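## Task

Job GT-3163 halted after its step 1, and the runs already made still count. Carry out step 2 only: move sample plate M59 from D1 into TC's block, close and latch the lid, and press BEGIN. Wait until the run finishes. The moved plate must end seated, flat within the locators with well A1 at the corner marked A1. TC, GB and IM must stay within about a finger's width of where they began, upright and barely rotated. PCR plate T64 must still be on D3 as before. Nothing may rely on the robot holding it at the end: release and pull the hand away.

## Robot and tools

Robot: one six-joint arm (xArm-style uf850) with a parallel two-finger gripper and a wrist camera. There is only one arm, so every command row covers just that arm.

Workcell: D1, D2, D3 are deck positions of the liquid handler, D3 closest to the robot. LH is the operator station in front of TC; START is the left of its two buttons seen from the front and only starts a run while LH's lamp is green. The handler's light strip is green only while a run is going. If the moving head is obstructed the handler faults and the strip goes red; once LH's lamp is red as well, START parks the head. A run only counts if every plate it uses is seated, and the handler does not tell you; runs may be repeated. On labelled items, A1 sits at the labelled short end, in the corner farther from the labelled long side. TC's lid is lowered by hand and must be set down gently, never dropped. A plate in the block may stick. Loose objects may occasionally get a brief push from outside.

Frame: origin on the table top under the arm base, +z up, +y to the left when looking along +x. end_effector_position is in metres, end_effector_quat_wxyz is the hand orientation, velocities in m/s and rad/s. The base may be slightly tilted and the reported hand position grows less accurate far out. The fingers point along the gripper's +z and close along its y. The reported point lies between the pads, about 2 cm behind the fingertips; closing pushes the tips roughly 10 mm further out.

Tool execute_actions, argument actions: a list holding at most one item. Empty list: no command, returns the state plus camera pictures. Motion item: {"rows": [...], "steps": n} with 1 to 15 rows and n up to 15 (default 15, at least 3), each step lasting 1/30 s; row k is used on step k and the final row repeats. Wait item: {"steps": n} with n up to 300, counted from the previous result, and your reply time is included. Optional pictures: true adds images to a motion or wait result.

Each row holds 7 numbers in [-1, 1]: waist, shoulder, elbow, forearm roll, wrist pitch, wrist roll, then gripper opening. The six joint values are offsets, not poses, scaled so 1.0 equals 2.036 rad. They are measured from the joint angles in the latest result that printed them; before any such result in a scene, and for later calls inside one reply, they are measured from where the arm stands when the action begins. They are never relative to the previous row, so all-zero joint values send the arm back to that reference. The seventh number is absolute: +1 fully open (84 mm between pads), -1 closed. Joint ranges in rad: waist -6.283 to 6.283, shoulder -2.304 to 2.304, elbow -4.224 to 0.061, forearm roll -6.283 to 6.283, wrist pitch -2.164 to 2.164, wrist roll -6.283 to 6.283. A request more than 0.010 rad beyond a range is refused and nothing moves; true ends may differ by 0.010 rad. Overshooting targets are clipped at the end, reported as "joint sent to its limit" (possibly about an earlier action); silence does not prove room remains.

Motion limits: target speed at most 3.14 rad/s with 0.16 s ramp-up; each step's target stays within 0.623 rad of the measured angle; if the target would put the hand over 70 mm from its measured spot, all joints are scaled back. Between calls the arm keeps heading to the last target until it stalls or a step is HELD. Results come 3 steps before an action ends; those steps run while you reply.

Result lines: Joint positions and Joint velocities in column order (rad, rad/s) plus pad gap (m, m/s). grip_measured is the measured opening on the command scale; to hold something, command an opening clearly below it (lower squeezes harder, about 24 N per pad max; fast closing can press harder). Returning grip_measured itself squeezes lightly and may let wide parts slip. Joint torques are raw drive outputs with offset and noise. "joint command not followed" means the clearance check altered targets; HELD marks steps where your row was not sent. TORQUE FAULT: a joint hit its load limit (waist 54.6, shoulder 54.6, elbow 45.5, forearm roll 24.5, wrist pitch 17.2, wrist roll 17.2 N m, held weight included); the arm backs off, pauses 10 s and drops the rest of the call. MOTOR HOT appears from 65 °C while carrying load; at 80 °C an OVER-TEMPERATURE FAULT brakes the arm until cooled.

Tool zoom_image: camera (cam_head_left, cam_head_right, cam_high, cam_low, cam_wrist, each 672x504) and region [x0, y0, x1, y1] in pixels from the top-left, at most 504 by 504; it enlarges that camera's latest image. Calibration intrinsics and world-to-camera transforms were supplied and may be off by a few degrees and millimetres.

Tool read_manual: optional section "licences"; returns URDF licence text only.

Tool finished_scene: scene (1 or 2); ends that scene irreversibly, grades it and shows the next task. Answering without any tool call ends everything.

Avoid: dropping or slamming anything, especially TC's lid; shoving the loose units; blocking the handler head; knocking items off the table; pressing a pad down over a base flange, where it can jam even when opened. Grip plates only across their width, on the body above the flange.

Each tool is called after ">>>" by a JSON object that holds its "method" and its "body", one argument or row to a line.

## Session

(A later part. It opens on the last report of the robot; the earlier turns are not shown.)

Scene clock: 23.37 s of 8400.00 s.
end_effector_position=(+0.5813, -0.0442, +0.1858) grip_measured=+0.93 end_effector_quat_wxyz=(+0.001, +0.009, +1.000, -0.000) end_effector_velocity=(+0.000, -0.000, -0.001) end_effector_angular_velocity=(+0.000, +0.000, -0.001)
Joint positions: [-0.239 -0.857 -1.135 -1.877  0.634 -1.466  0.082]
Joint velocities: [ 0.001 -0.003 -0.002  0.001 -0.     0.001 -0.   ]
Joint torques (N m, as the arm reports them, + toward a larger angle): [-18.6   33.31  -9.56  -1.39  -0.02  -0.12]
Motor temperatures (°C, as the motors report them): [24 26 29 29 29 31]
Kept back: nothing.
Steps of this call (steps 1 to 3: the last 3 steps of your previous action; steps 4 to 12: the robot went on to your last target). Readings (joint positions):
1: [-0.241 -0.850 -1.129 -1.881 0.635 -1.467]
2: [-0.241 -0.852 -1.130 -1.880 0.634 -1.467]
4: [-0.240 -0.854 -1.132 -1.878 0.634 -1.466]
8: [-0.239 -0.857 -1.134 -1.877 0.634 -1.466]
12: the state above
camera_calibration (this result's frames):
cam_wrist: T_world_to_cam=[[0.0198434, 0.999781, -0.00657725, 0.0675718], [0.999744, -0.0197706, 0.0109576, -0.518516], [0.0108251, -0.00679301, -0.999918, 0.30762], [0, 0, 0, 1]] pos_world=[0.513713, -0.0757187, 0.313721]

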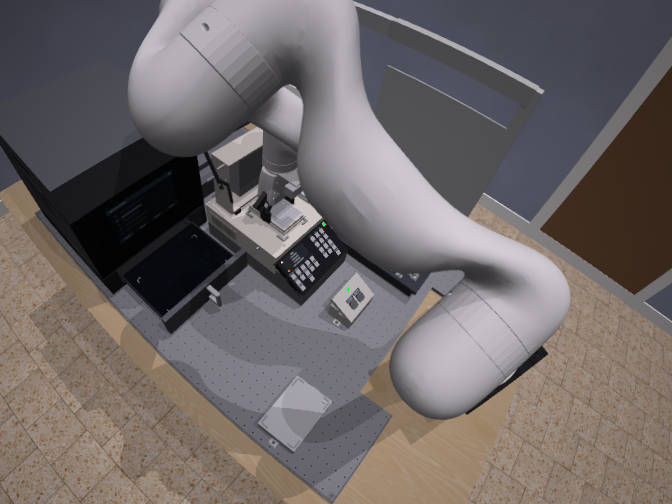

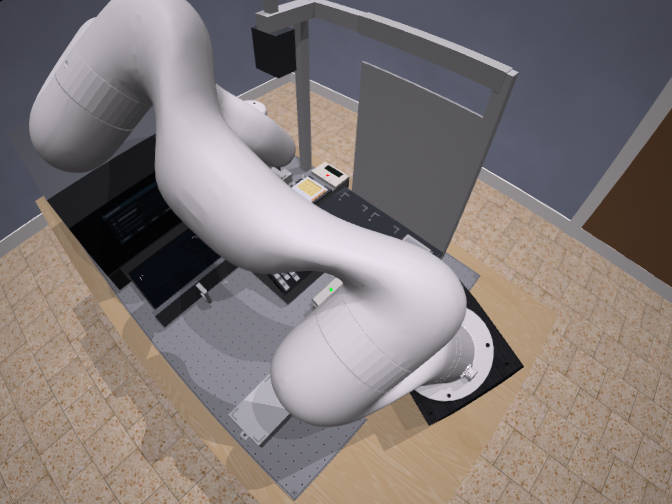

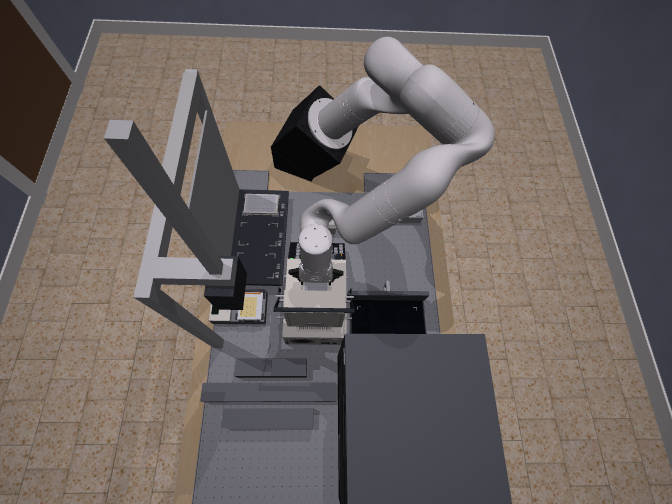

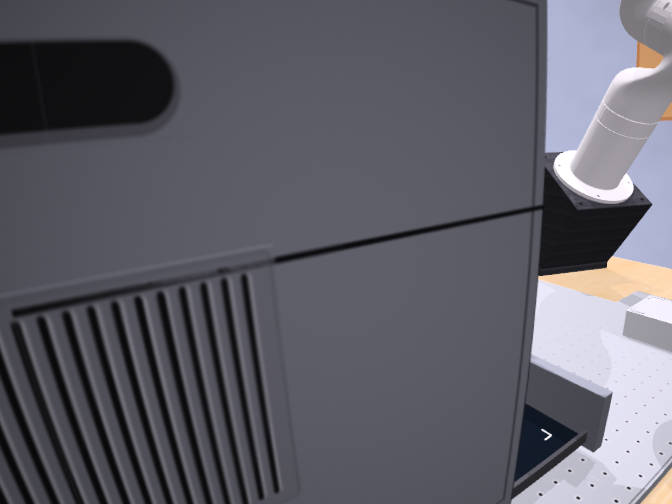

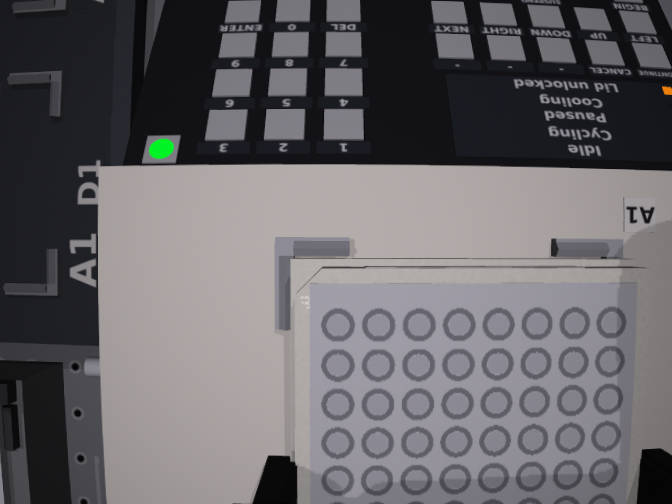

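>>> {"method": "execute_actions", "body": {
  "actions": []
}}

Scene clock: 23.97 s of 8400.00 s.
end_effector_position=(+0.5813, -0.0442, +0.1856) grip_measured=+0.93 end_effector_quat_wxyz=(+0.001, +0.009, +1.000, -0.000) end_effector_velocity=(+0.000, +0.000, -0.000) end_effector_angular_velocity=(+0.000, +0.000, +0.001)
Joint positions: [-0.239 -0.858 -1.135 -1.877  0.634 -1.466  0.082]
Joint velocities: [ 0.001  0.    -0.     0.     0.    -0.001 -0.   ]
Joint torques (N m, as the arm reports them, + toward a larger angle): [-20.5   35.25 -10.17  -1.08  -0.04  -0.31]
Motor temperatures (°C, as the motors report them): [24 26 29 29 29 31]
Kept back: nothing.
Steps of this call (steps 1 to 18: the robot went on to your last target). Readings (joint positions):
1: [-0.239 -0.857 -1.135 -1.877 0.634 -1.466]
2: [-0.239 -0.857 -1.135 -1.877 0.634 -1.466]
4: [-0.239 -0.857 -1.135 -1.877 0.634 -1.466]
8: [-0.239 -0.858 -1.135 -1.877 0.634 -1.466]
18: the state above
camera_calibration (this result's frames):
cam_wrist: T_world_to_cam=[[0.0199684, 0.999779, -0.00655375, 0.0675229], [0.999743, -0.0198964, 0.0108751, -0.518502], [0.0107423, -0.00676923, -0.999919, 0.307518], [0, 0, 0, 1]] pos_world=[0.513717, -0.0757427, 0.313574]

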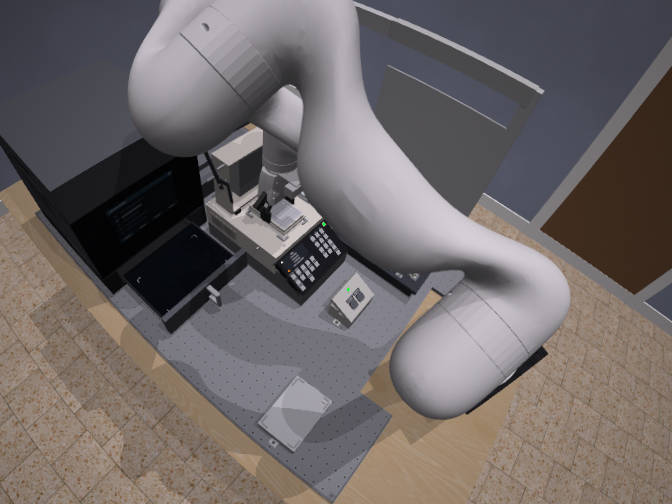

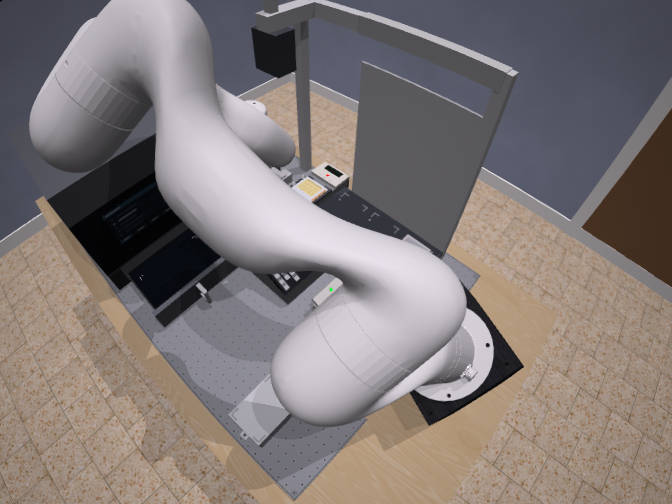

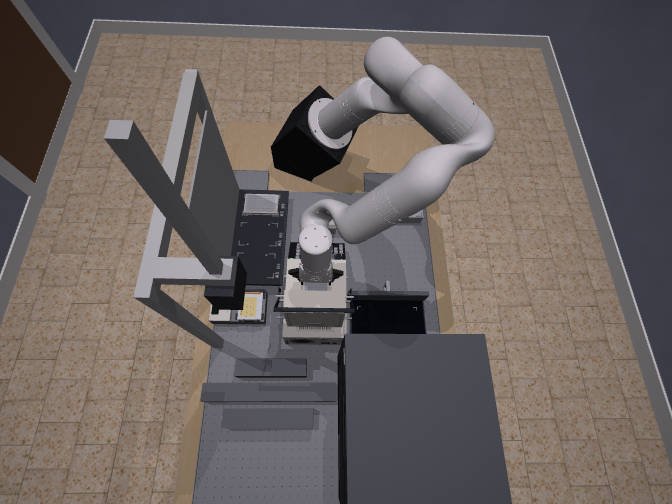

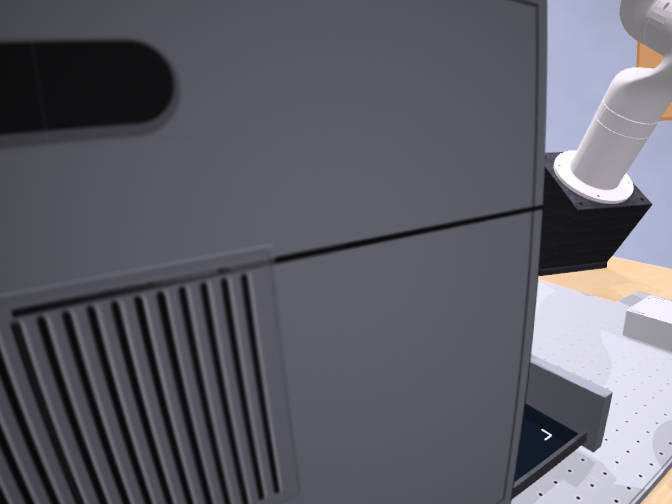

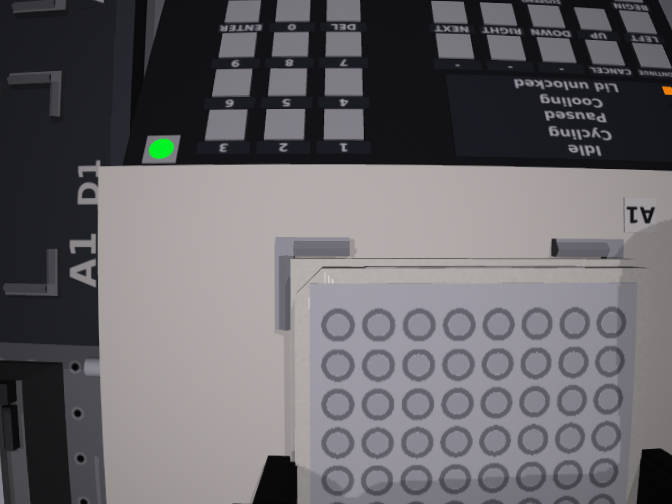

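>>> {"method": "execute_actions", "body": {
  "actions": [
    {"rows": [[0.001,-0.0018,-0.0007,0.0023,-0.0006,-0.0016,-0.4],[0.002,-0.0035,-0.0014,0.0045,-0.0012,-0.0033,-0.4],[0.003,-0.0053,-0.002,0.0068,-0.0018,-0.0049,-0.4],[0.004,-0.0071,-0.0027,0.0091,-0.0024,-0.0065,-0.4],[0.00499,-0.00887,-0.00338,0.01136,-0.00296,-0.00813,-0.4]], "steps": 15}
  ],
  "pictures": true
}}

Scene clock: 25.27 s of 8400.00 s.
end_effector_position=(+0.5811, -0.0442, +0.1767) grip_measured=+0.93 end_effector_quat_wxyz=(+0.001, +0.009, +1.000, -0.000) end_effector_velocity=(+0.002, +0.000, -0.010) end_effector_angular_velocity=(-0.001, -0.003, +0.002)
Joint positions: [-0.23  -0.874 -1.141 -1.856  0.628 -1.481  0.082]
Joint velocities: [ 0.011 -0.018 -0.009  0.025 -0.006 -0.018 -0.   ]
Joint torques (N m, as the arm reports them, + toward a larger angle): [-20.8   35.13  -9.69  -1.09  -0.34  -0.04]
Motor temperatures (°C, as the motors report them): [24 26 29 29 29 31]
Steps of this call (steps 1 to 15: the robot went on to your last target; steps 16 to 27: nothing new was sent; steps 28 to 39: the first 12 steps of this action). Readings (joint positions):
28: [-0.239 -0.858 -1.135 -1.877 0.634 -1.466]
29: [-0.239 -0.858 -1.135 -1.876 0.633 -1.467]
31: [-0.237 -0.860 -1.136 -1.873 0.633 -1.469]
35: [-0.232 -0.869 -1.139 -1.862 0.630 -1.476]
39: the state above
camera_calibration (this result's frames):
cam_wrist: T_world_to_cam=[[0.0201212, 0.999776, -0.00663857, 0.0673966], [0.999743, -0.02005, 0.0106196, -0.518199], [0.0104841, -0.00685054, -0.999922, 0.298755], [0, 0, 0, 1]] pos_world=[0.513577, -0.0757247, 0.304682]

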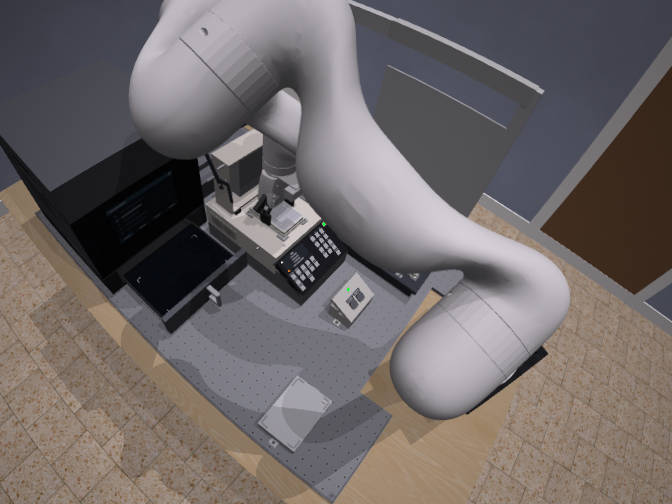

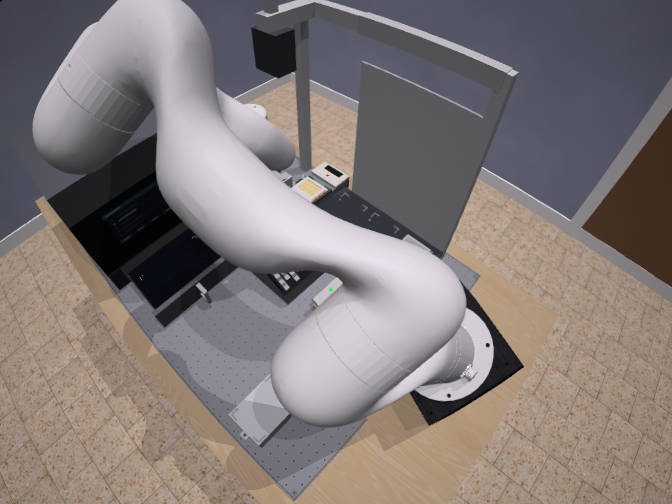

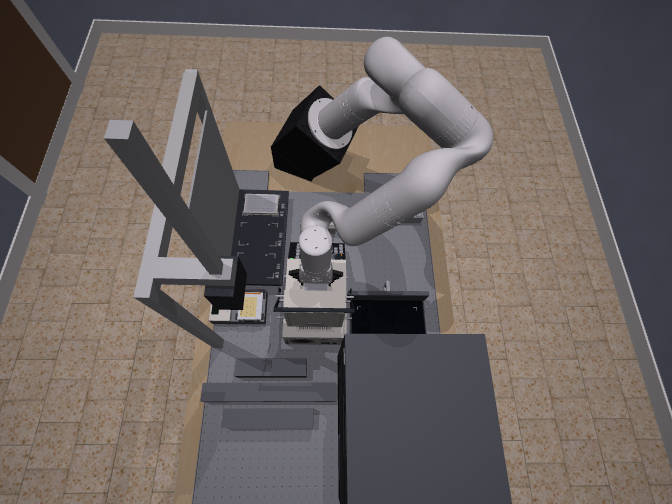

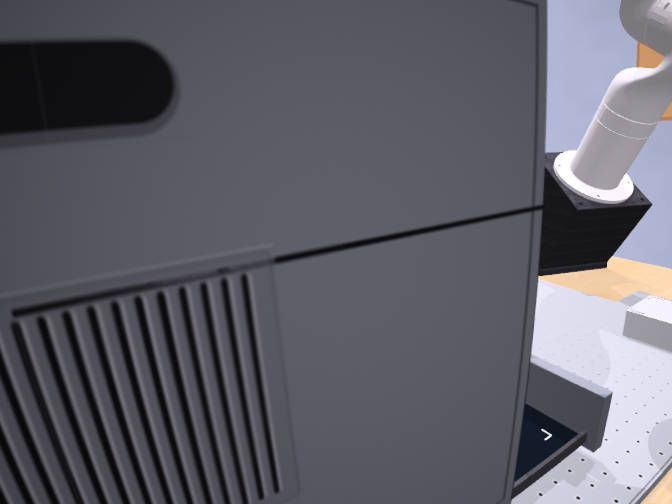

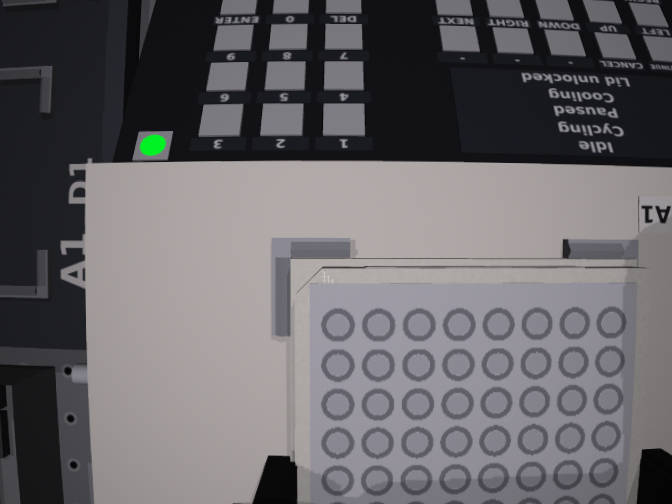

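>>> {"method": "zoom_image", "body": {
  "camera": "cam_wrist",
  "region": [250, 210, 672, 360]
}}

Region (250, 210, 672, 360) of cam_wrist's 672x504 image, scaled by 1.194, with more detail than that image has; it fills the top 179 rows of this view, and the rest is white.

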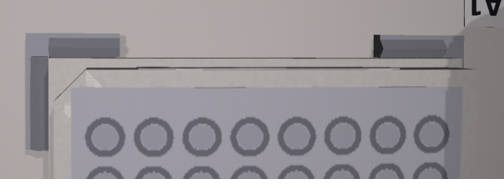

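>>> {"method": "execute_actions", "body": {
  "actions": [
    {"rows": [[0.001,-0.0018,-0.0007,0.0023,-0.0006,-0.0016,-0.4],[0.0015,-0.0027,-0.001,0.0034,-0.0009,-0.0024,-0.4],[0.002,-0.0035,-0.0014,0.0045,-0.0012,-0.0033,-0.4],[0.0025,-0.0044,-0.0017,0.0057,-0.0015,-0.0041,-0.4],[0.003,-0.0053,-0.002,0.0068,-0.0018,-0.0049,-0.4]], "steps": 15}
  ],
  "pictures": true
}}

Scene clock: 28.33 s of 8400.00 s.
end_effector_position=(+0.5811, -0.0442, +0.1714) grip_measured=+0.93 end_effector_quat_wxyz=(+0.001, +0.009, +1.000, -0.000) end_effector_velocity=(+0.002, -0.001, -0.004) end_effector_angular_velocity=(-0.003, -0.004, -0.001)
Joint positions: [-0.224 -0.883 -1.145 -1.844  0.625 -1.49   0.082]
Joint velocities: [ 0.004 -0.009 -0.007  0.014 -0.004 -0.007  0.   ]
Joint torques (N m, as the arm reports them, + toward a larger angle): [-20.45  34.9   -9.25  -2.14   0.28   0.  ]
Motor temperatures (°C, as the motors report them): [24 26 29 29 29 31]
Steps of this call (steps 1 to 3: the last 3 steps of your previous action; steps 4 to 15: the robot went on to your last target; steps 16 to 80: nothing new was sent; steps 81 to 92: the first 12 steps of this action). Readings (joint positions):
81: [-0.229 -0.876 -1.142 -1.854 0.628 -1.483]
82: [-0.228 -0.876 -1.142 -1.853 0.628 -1.483]
84: [-0.228 -0.877 -1.142 -1.852 0.627 -1.484]
88: [-0.225 -0.881 -1.144 -1.847 0.626 -1.488]
92: the state above
camera_calibration (this result's frames):
cam_wrist: T_world_to_cam=[[0.0201016, 0.999774, -0.00694127, 0.0674468], [0.999742, -0.0200265, 0.0107248, -0.518165], [0.0105833, -0.00715506, -0.999918, 0.293329], [0, 0, 0, 1]] pos_world=[0.513571, -0.0757098, 0.299331]

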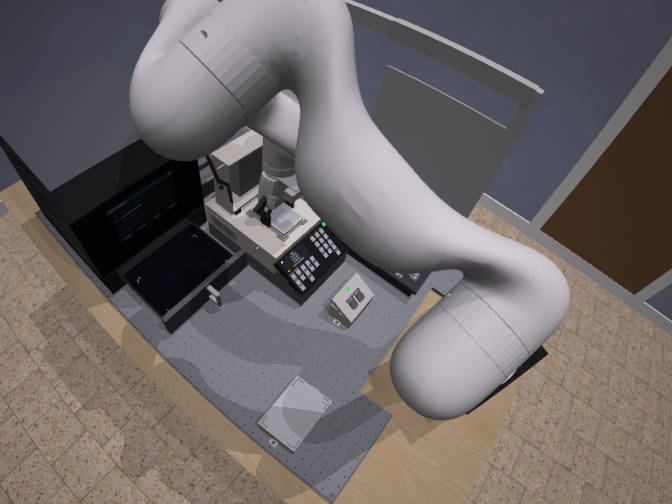

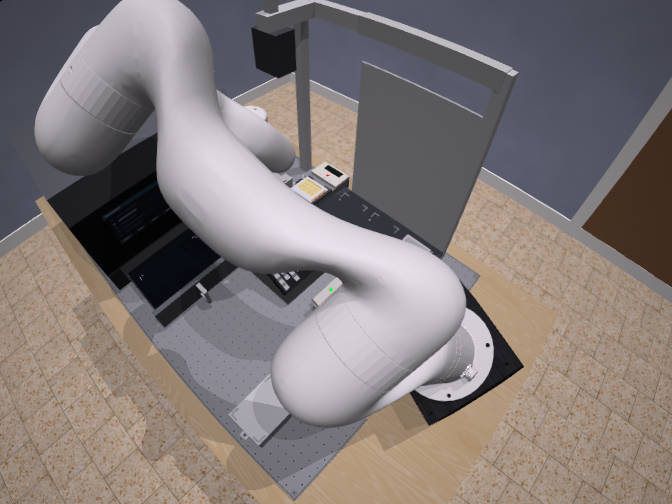

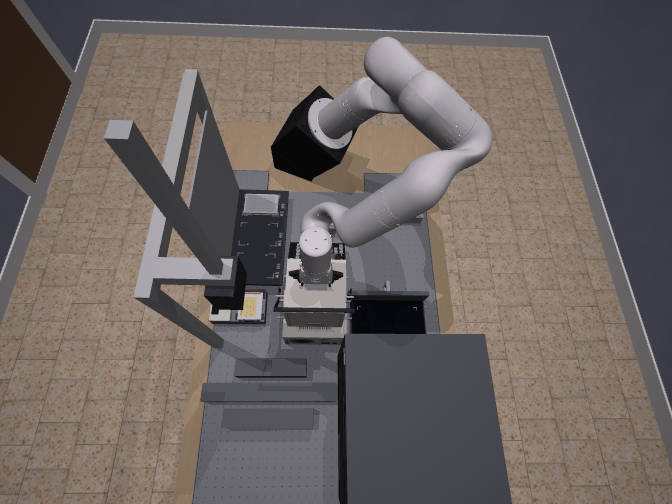

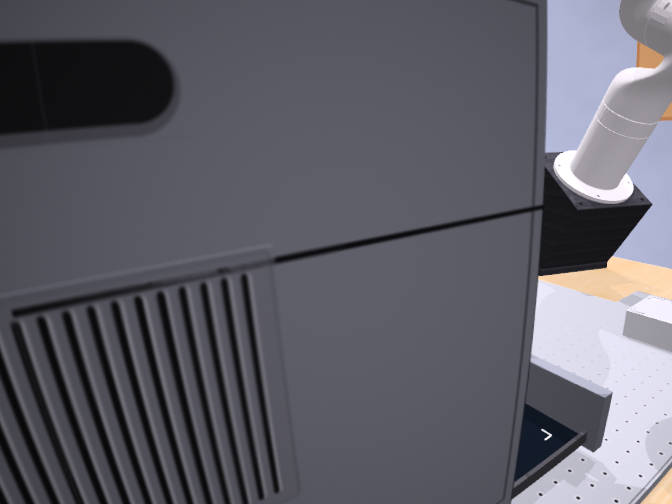

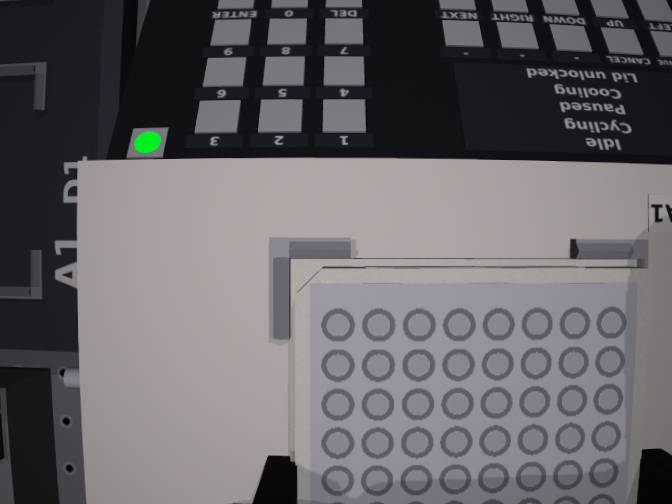

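>>> {"method": "execute_actions", "body": {
  "actions": [
    {"rows": [[0.0007,-0.0013,-0.0005,0.0017,-0.0004,-0.0012,-0.4],[0.001,-0.0018,-0.0007,0.0023,-0.0006,-0.0016,-0.4],[0.0015,-0.0027,-0.001,0.0034,-0.0009,-0.0024,-0.4],[0.002,-0.0035,-0.0014,0.0045,-0.0012,-0.0033,-0.4]], "steps": 15}
  ],
  "pictures": true
}}

Scene clock: 28.83 s of 8400.00 s.
end_effector_position=(+0.5812, -0.0443, +0.1680) grip_measured=+0.93 end_effector_quat_wxyz=(+0.001, +0.009, +1.000, -0.000) end_effector_velocity=(+0.001, -0.000, -0.001) end_effector_angular_velocity=(+0.002, -0.002, +0.001)
Joint positions: [-0.221 -0.889 -1.147 -1.836  0.623 -1.496  0.082]
Joint velocities: [ 0.    -0.003 -0.002  0.006  0.002 -0.006  0.   ]
Joint torques (N m, as the arm reports them, + toward a larger angle): [-19.16  27.4   -7.33  -1.12  -0.45  -0.09]
Motor temperatures (°C, as the motors report them): [24 26 29 29 29 31]
Steps of this call (steps 1 to 3: the last 3 steps of your previous action; steps 4 to 15: the first 12 steps of this action). Readings (joint positions):
4: [-0.224 -0.884 -1.145 -1.843 0.625 -1.490]
5: [-0.224 -0.884 -1.145 -1.842 0.625 -1.491]
7: [-0.223 -0.885 -1.146 -1.841 0.624 -1.492]
11: [-0.221 -0.888 -1.147 -1.837 0.623 -1.494]
15: the state above
camera_calibration (this result's frames):
cam_wrist: T_world_to_cam=[[0.0199064, 0.999778, -0.00697421, 0.0675876], [0.999743, -0.0198287, 0.0110321, -0.518236], [0.0108914, -0.00719203, -0.999915, 0.289809], [0, 0, 0, 1]] pos_world=[0.513601, -0.0757642, 0.295973]

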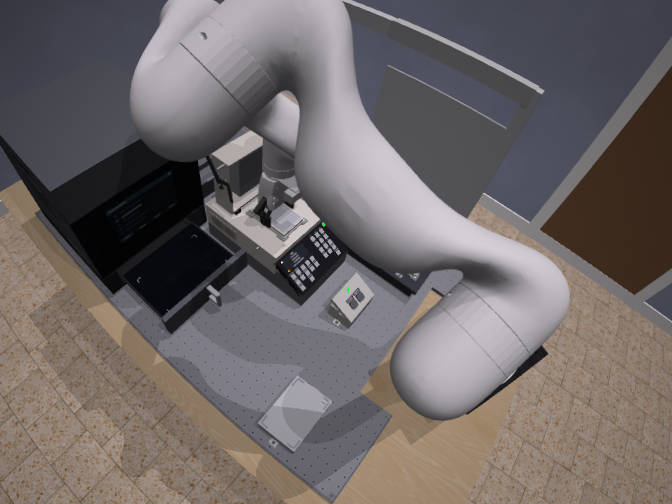

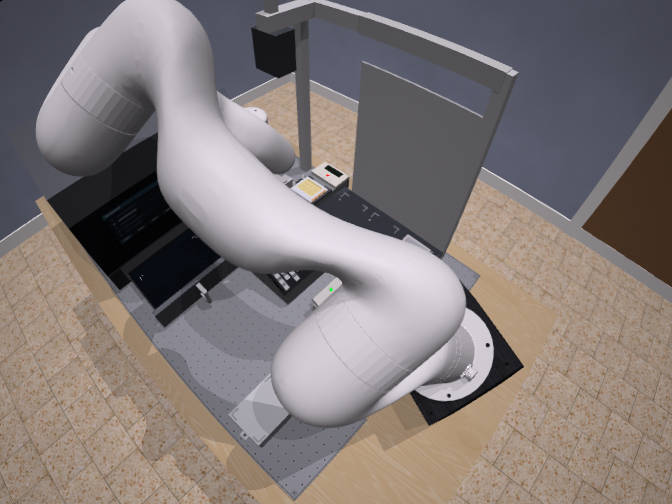

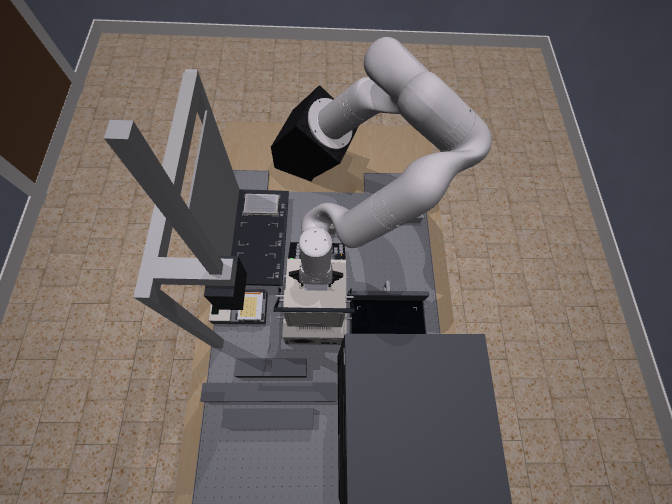

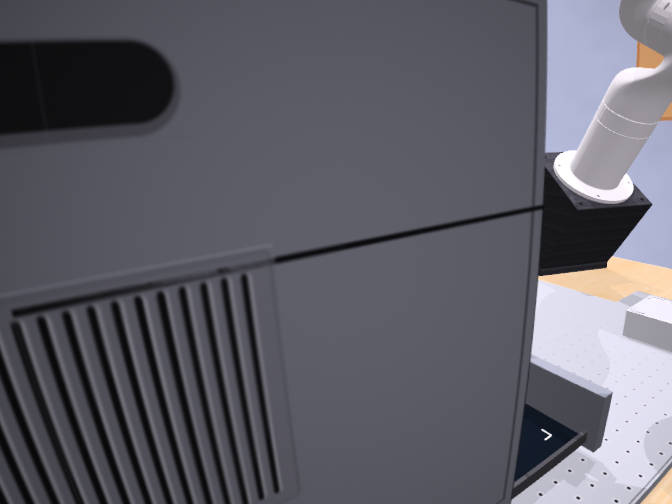

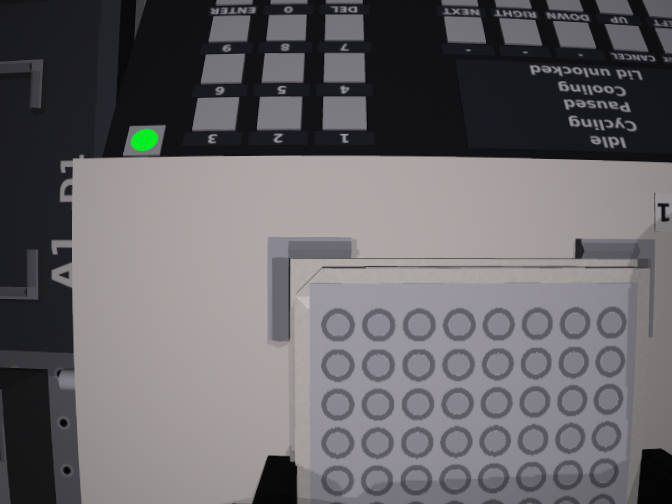

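>>> {"method": "execute_actions", "body": {
  "actions": [
    {"rows": [[0,0,0,0,0,0,0.9],[0,0,0,0,0,0,1]], "steps": 10}
  ]
}}

>>> {"method": "execute_actions", "body": {
  "actions": [
    {"rows": [[-0.002,0.0035,0.0014,-0.0045,0.0012,0.0033,1],[-0.005,0.0089,0.0034,-0.0114,0.003,0.0081,1],[-0.01,0.0177,0.0068,-0.0227,0.0059,0.0163,1],[-0.015,0.0266,0.0101,-0.034,0.0089,0.0244,1],[-0.02,0.0355,0.0135,-0.0454,0.0118,0.0325,1]], "steps": 15}
  ],
  "pictures": true
}}

Scene clock: 31.17 s of 8400.00 s.
end_effector_position=(+0.5810, -0.0442, +0.1676) grip_measured=+0.94 end_effector_quat_wxyz=(+0.001, +0.009, +1.000, -0.000) end_effector_velocity=(-0.001, -0.001, +0.000) end_effector_angular_velocity=(-0.003, +0.001, -0.001)
Joint positions: [-0.22  -0.89  -1.148 -1.835  0.623 -1.496  0.082]
Joint velocities: [-0.     0.     0.001 -0.002 -0.003  0.002  0.014]
Joint torques (N m, as the arm reports them, + toward a larger angle): [-14.78  29.66  -8.06  -1.03  -0.24  -0.33]
Motor temperatures (°C, as the motors report them): [24 26 29 29 29 31]
Steps of this call (steps 1 to 3: the last 3 steps of your previous action; steps 4 to 15: the robot went on to your last target; steps 16 to 63: nothing new was sent; steps 64 to 70: the first 7 steps of this action). Readings (joint positions):
64: [-0.220 -0.890 -1.148 -1.835 0.623 -1.496]
65: [-0.220 -0.890 -1.148 -1.835 0.623 -1.496]
67: [-0.220 -0.890 -1.148 -1.835 0.623 -1.496]
70: the state above

Scene clock: 31.67 s of 8400.00 s.
end_effector_position=(+0.5807, -0.0441, +0.2021) grip_measured=+1.00 end_effector_quat_wxyz=(+0.001, +0.009, +1.000, -0.000) end_effector_velocity=(-0.007, +0.000, +0.046) end_effector_angular_velocity=(+0.001, +0.011, -0.007)
Joint positions: [-0.255 -0.828 -1.123 -1.915  0.644 -1.439  0.084]
Joint velocities: [-0.049  0.086  0.039 -0.115  0.031  0.085  0.   ]
Joint torques (N m, as the arm reports them, + toward a larger angle): [-17.89  31.51 -11.26  -0.05  -0.47  -0.34]
Motor temperatures (°C, as the motors report them): [24 26 29 29 29 31]
Steps of this call (steps 1 to 3: the last 3 steps of your previous action; steps 4 to 15: the first 12 steps of this action, its rows measured from where the robot was after step 3). Readings (joint positions):
3: [-0.220 -0.891 -1.147 -1.835 0.623 -1.496]
4: [-0.220 -0.891 -1.146 -1.835 0.623 -1.496]
5: [-0.220 -0.890 -1.146 -1.836 0.624 -1.495]
7: [-0.224 -0.884 -1.144 -1.844 0.626 -1.490]
11: [-0.243 -0.850 -1.131 -1.887 0.636 -1.459]
15: the state above
camera_calibration (this result's frames):
cam_wrist: T_world_to_cam=[[0.0197931, 0.999781, -0.00676387, 0.0677289], [0.999754, -0.0197242, 0.0101062, -0.51794], [0.00997062, -0.00696224, -0.999926, 0.324388], [0, 0, 0, 1]] pos_world=[0.513238, -0.0756716, 0.330057]

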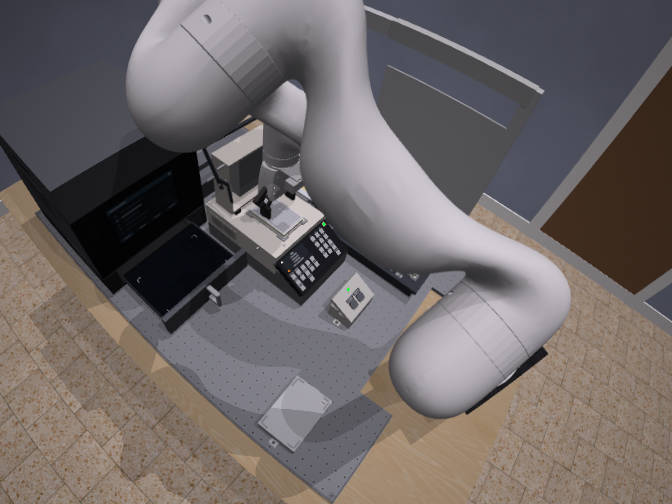

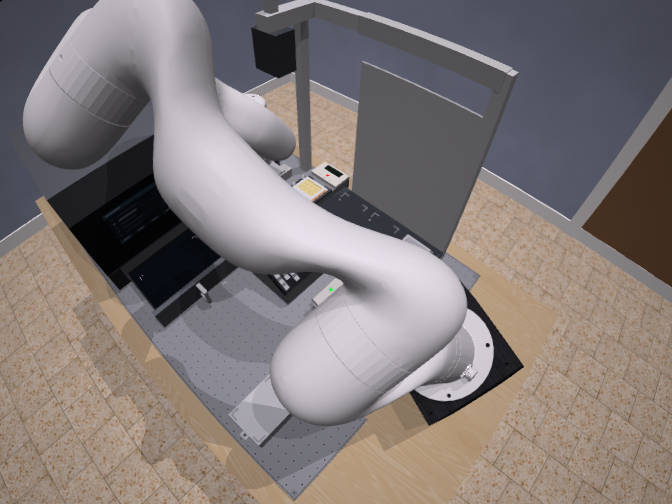

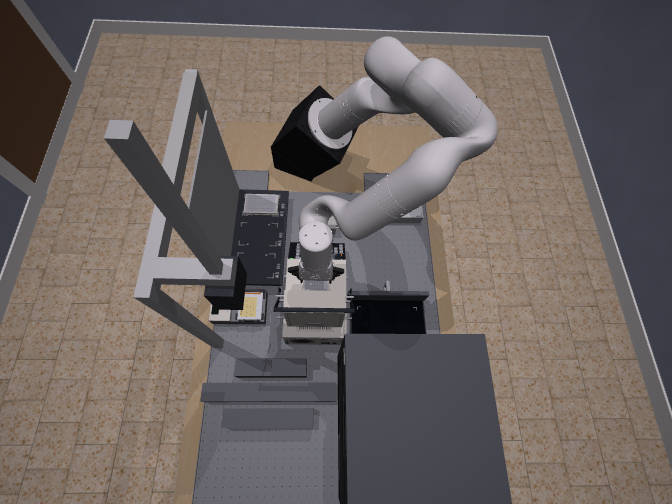

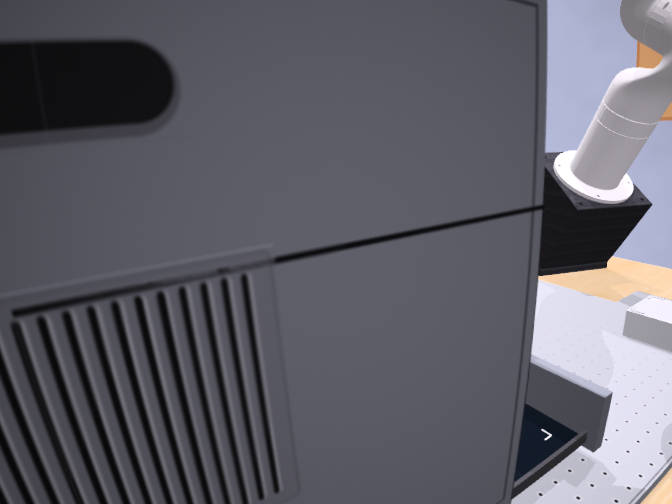

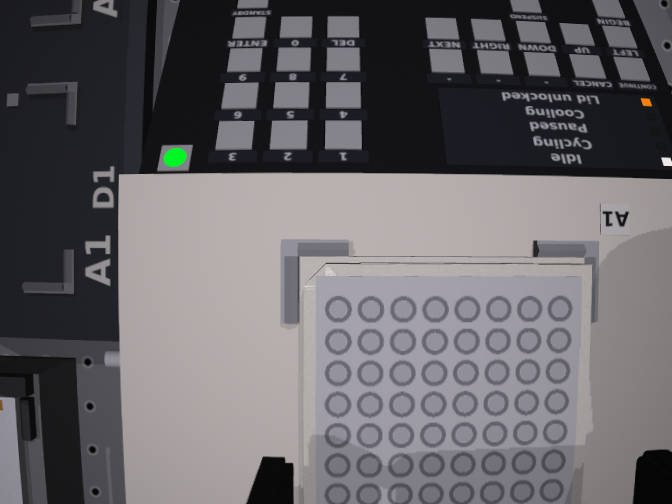

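>>> {"method": "zoom_image", "body": {
  "camera": "cam_head_left",
  "region": [180, 110, 360, 300]
}}

>>> {"method": "zoom_image", "body": {
  "camera": "cam_high",
  "region": [260, 230, 380, 360]
}}

Region (180, 110, 360, 300) of cam_head_left's 672x504 image, scaled by 2.653, with more detail than that image has; it fills the left 477 columns of this view, and the rest is white.

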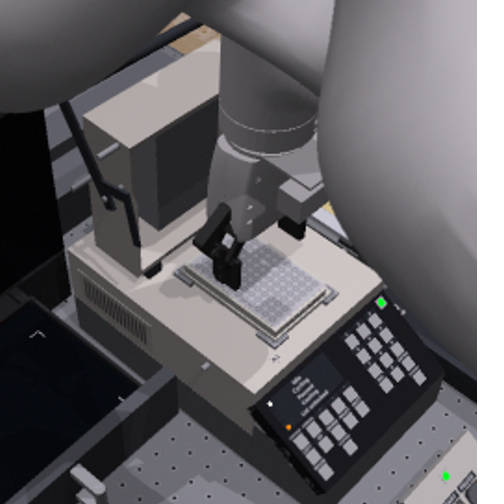

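Region (260, 230, 380, 360) of cam_high's 672x504 image, scaled by 3.877, with more detail than that image has; it fills the left 465 columns of this view, and the rest is white.

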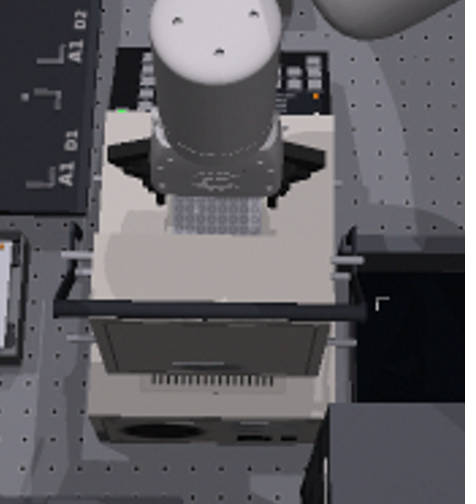

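>>> {"method": "execute_actions", "body": {
  "actions": [
    {"rows": [[-0.012,0.017,-0.001,-0.023,0.014,0.016,1],[-0.024,0.033,-0.002,-0.045,0.028,0.033,1],[-0.036,0.05,-0.003,-0.068,0.043,0.049,1],[-0.048,0.066,-0.004,-0.09,0.057,0.066,1],[-0.06,0.083,-0.0045,-0.113,0.071,0.082,1],[-0.072,0.1,-0.005,-0.135,0.085,0.098,1],[-0.084,0.116,-0.006,-0.158,0.099,0.115,1],[-0.095,0.133,-0.007,-0.18,0.113,0.131,1],[-0.107,0.15,-0.008,-0.203,0.128,0.148,1],[-0.1193,0.1662,-0.009,-0.2252,0.1417,0.164,1]], "steps": 15}
  ]
}}

Scene clock: 33.93 s of 8400.00 s.
end_effector_position=(+0.5971, -0.0424, +0.3036) grip_measured=+1.00 end_effector_quat_wxyz=(+0.012, +0.004, +1.000, +0.014) end_effector_velocity=(+0.011, +0.001, +0.323) end_effector_angular_velocity=(+0.026, -0.015, +0.020)
Joint positions: [-0.359 -0.683 -1.13  -2.111  0.766 -1.297  0.084]
Joint velocities: [-0.326  0.455 -0.025 -0.616  0.389  0.448  0.   ]
Joint torques (N m, as the arm reports them, + toward a larger angle): [-20.56  31.92 -10.39  -0.34  -0.15  -0.17]
Motor temperatures (°C, as the motors report them): [24 26 29 29 29 31]
Steps of this call (steps 1 to 3: the last 3 steps of your previous action; steps 4 to 30: the robot went on to your last target; steps 31 to 56: nothing new was sent; steps 57 to 68: the first 12 steps of this action). Readings (joint positions):
57: [-0.261 -0.818 -1.119 -1.928 0.647 -1.430]
58: [-0.262 -0.817 -1.119 -1.930 0.649 -1.428]
60: [-0.272 -0.803 -1.121 -1.950 0.663 -1.413]
64: [-0.315 -0.744 -1.127 -2.029 0.713 -1.357]
68: the state above

>>> {"method": "execute_actions", "body": {
  "actions": [
    {"rows": [[-0.0682,0.0949,-0.0056,-0.1289,0.0817,0.094,1],[-0.0682,0.0949,-0.0056,-0.1289,0.0817,0.094,1],[-0.0682,0.0949,-0.0056,-0.1289,0.0817,0.094,1],[-0.0682,0.0949,-0.0056,-0.1289,0.0817,0.05,1],[-0.0682,0.0949,-0.0056,-0.1289,0.0817,0.0,1],[-0.0682,0.0949,-0.0056,-0.1289,0.0817,-0.07,1],[-0.0682,0.0949,-0.0056,-0.1289,0.0817,-0.14,1],[-0.0682,0.0949,-0.0056,-0.1289,0.0817,-0.21,1],[-0.0682,0.0949,-0.0056,-0.1289,0.0817,-0.28,1],[-0.0682,0.0949,-0.0056,-0.1289,0.0817,-0.35,1],[-0.0682,0.0949,-0.0056,-0.1289,0.0817,-0.42,1],[-0.0682,0.0949,-0.0056,-0.1289,0.0817,-0.49,1],[-0.0682,0.0949,-0.0056,-0.1289,0.0817,-0.56,1],[-0.0682,0.0949,-0.0056,-0.1289,0.0817,-0.62,1],[-0.0682,0.0949,-0.0056,-0.1289,0.0817,-0.677,1]], "steps": 15}
  ]
}}

>>> {"method": "execute_actions", "body": {
  "actions": [
    {"steps": 15}
  ]
}}

Scene clock: 35.87 s of 8400.00 s.
end_effector_position=(+0.5799, -0.0440, +0.4405) grip_measured=+1.00 end_effector_quat_wxyz=(+0.001, -0.161, +0.987, -0.000) end_effector_velocity=(+0.001, -0.001, +0.000) end_effector_angular_velocity=(-0.005, +0.000, +2.314)
Joint positions: [-0.498 -0.49  -1.142 -2.373  0.932 -1.446  0.084]
Joint velocities: [-0.    -0.    -0.001  0.    -0.001 -2.314  0.   ]
Joint torques (N m, as the arm reports them, + toward a larger angle): [-19.56  26.54 -15.08  -1.15  -0.44  -0.35]
Motor temperatures (°C, as the motors report them): [24 26 29 29 29 31]
Steps of this call (steps 1 to 3: the last 3 steps of your previous action; steps 4 to 45: the robot went on to your last target; step 46: nothing new was sent; steps 47 to 58: the first 12 steps of this action). Readings (joint positions):
47: [-0.498 -0.489 -1.142 -2.374 0.932 -1.105]
48: [-0.498 -0.489 -1.142 -2.374 0.932 -1.105]
50: [-0.498 -0.490 -1.142 -2.374 0.932 -1.105]
54: [-0.498 -0.490 -1.142 -2.373 0.932 -1.187]
58: the state above

Scene clock: 36.37 s of 8400.00 s.
end_effector_position=(+0.5799, -0.0440, +0.4405) grip_measured=+1.00 end_effector_quat_wxyz=(+0.000, -0.657, +0.754, -0.001) end_effector_velocity=(-0.000, +0.001, -0.001) end_effector_angular_velocity=(-0.001, +0.002, +1.157)
Joint positions: [-0.498 -0.49  -1.142 -2.373  0.932 -2.557  0.084]
Joint velocities: [ 0.001  0.     0.001  0.     0.    -1.157 -0.   ]
Joint torques (N m, as the arm reports them, + toward a larger angle): [-19.11  27.81 -16.86  -0.83   0.09   0.05]
Motor temperatures (°C, as the motors report them): [24 26 29 29 29 31]
Kept back: nothing.
Steps of this call (steps 1 to 3: the last 3 steps of your previous action; steps 4 to 15: the robot went on to your last target). Readings (joint positions):
1: [-0.498 -0.490 -1.142 -2.373 0.932 -1.525]
2: [-0.498 -0.490 -1.142 -2.373 0.932 -1.605]
4: [-0.498 -0.490 -1.142 -2.373 0.932 -1.765]
8: [-0.498 -0.490 -1.142 -2.373 0.932 -2.085]
15: the state above

>>> {"method": "execute_actions", "body": {
  "actions": [
    {"rows": [[0.005,-0.012,-0.023,-0.003,0.006,-0.04,1],[0.009,-0.024,-0.045,-0.006,0.011,-0.03,1],[0.014,-0.037,-0.068,-0.008,0.017,-0.02,1],[0.019,-0.049,-0.091,-0.011,0.022,-0.01,1],[0.024,-0.061,-0.113,-0.014,0.028,0.0,1],[0.028,-0.073,-0.136,-0.017,0.034,0.011,1],[0.033,-0.085,-0.159,-0.02,0.039,0.022,1],[0.038,-0.097,-0.181,-0.023,0.045,0.033,1],[0.043,-0.11,-0.204,-0.025,0.05,0.044,1],[0.0474,-0.1217,-0.2267,-0.0283,0.0561,0.0553,1]], "steps": 15}
  ]
}}

>>> {"method": "execute_actions", "body": {
  "actions": [
    {"steps": 18}
  ],
  "pictures": true
}}

Scene clock: 36.90 s of 8400.00 s.
end_effector_position=(+0.6646, -0.0472, +0.4434) grip_measured=+1.00 end_effector_quat_wxyz=(-0.001, +0.699, -0.715, +0.001) end_effector_velocity=(+0.310, +0.007, -0.006) end_effector_angular_velocity=(+0.001, +0.005, +0.024)
Joint positions: [-0.442 -0.634 -1.41  -2.407  0.998 -2.537  0.084]
Joint velocities: [ 0.219 -0.559 -1.039 -0.129  0.257  0.497  0.   ]
Joint torques (N m, as the arm reports them, + toward a larger angle): [-16.26  31.32 -15.04  -1.14  -0.06  -0.05]
Motor temperatures (°C, as the motors report them): [24 26 29 29 29 31]
Steps of this call (steps 1 to 4: the robot went on to your last target; steps 5 to 16: the first 12 steps of this action). Readings (joint positions):
5: [-0.498 -0.490 -1.142 -2.373 0.932 -2.652]
6: [-0.497 -0.492 -1.145 -2.374 0.933 -2.656]
8: [-0.493 -0.504 -1.168 -2.377 0.939 -2.649]
12: [-0.471 -0.561 -1.274 -2.390 0.965 -2.602]
16: the state above

Scene clock: 37.50 s of 8400.00 s.
end_effector_position=(+0.7192, -0.0437, +0.4406) grip_measured=+1.00 end_effector_quat_wxyz=(-0.000, +0.700, -0.714, +0.000) end_effector_velocity=(+0.002, -0.000, -0.000) end_effector_angular_velocity=(-0.001, -0.000, -0.001)
Joint positions: [-0.402 -0.737 -1.602 -2.431  1.046 -2.445  0.084]
Joint velocities: [ 0.001 -0.005 -0.009 -0.001  0.002  0.004  0.   ]
Joint torques (N m, as the arm reports them, + toward a larger angle): [-23.52  34.23 -14.85  -2.01  -0.37  -0.29]
Motor temperatures (°C, as the motors report them): [24 26 29 29 29 31]
Kept back: nothing.
Steps of this call (steps 1 to 3: the last 3 steps of your previous action; steps 4 to 18: the robot went on to your last target). Readings (joint positions):
1: [-0.435 -0.653 -1.445 -2.411 1.006 -2.521]
2: [-0.428 -0.671 -1.478 -2.415 1.015 -2.505]
4: [-0.416 -0.700 -1.532 -2.422 1.028 -2.479]
8: [-0.406 -0.727 -1.583 -2.428 1.041 -2.454]
18: the state above
camera_calibration (this result's frames):
cam_wrist: T_world_to_cam=[[-0.999767, 0.0202779, -0.00741629, 0.756971], [0.0202137, 0.999758, 0.00863655, 0.0908405], [0.00758963, 0.00848463, -0.999935, 0.563959], [0, 0, 0, 1]] pos_world=[0.750678, -0.110953, 0.568751]

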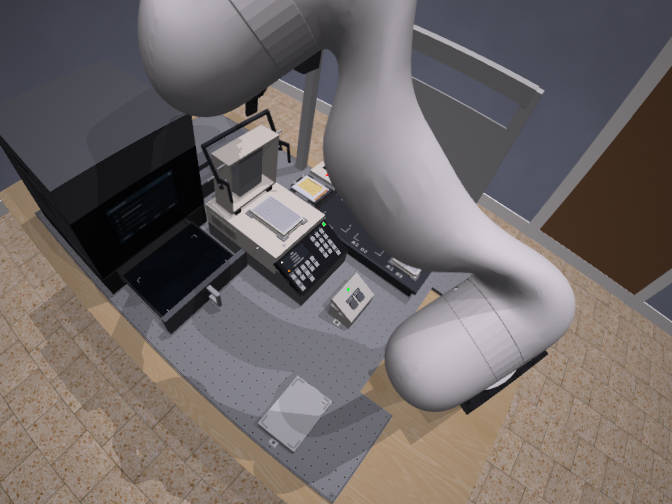

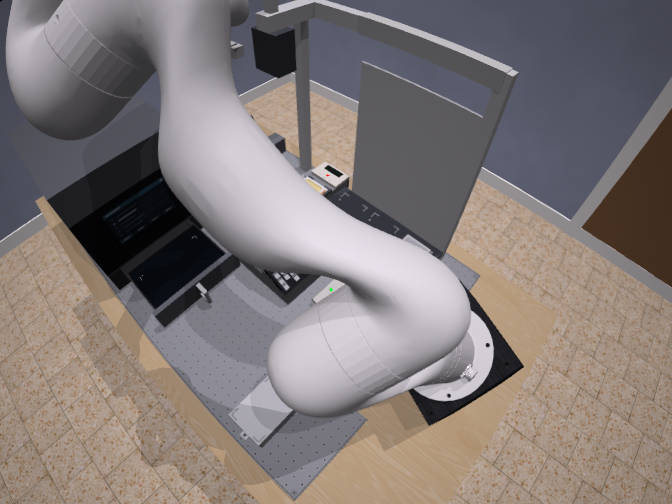

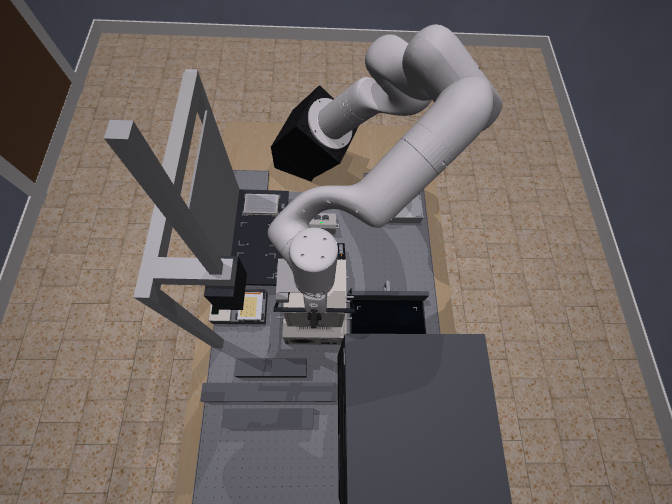

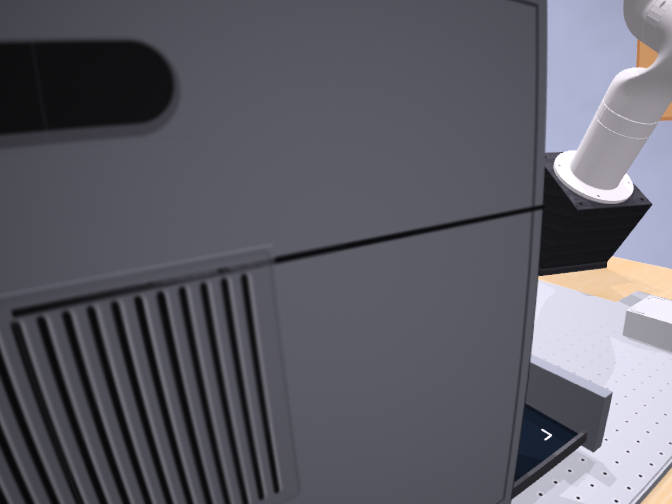

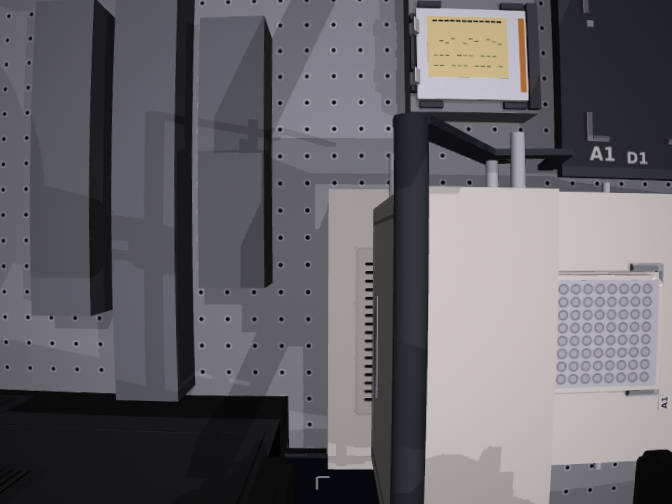

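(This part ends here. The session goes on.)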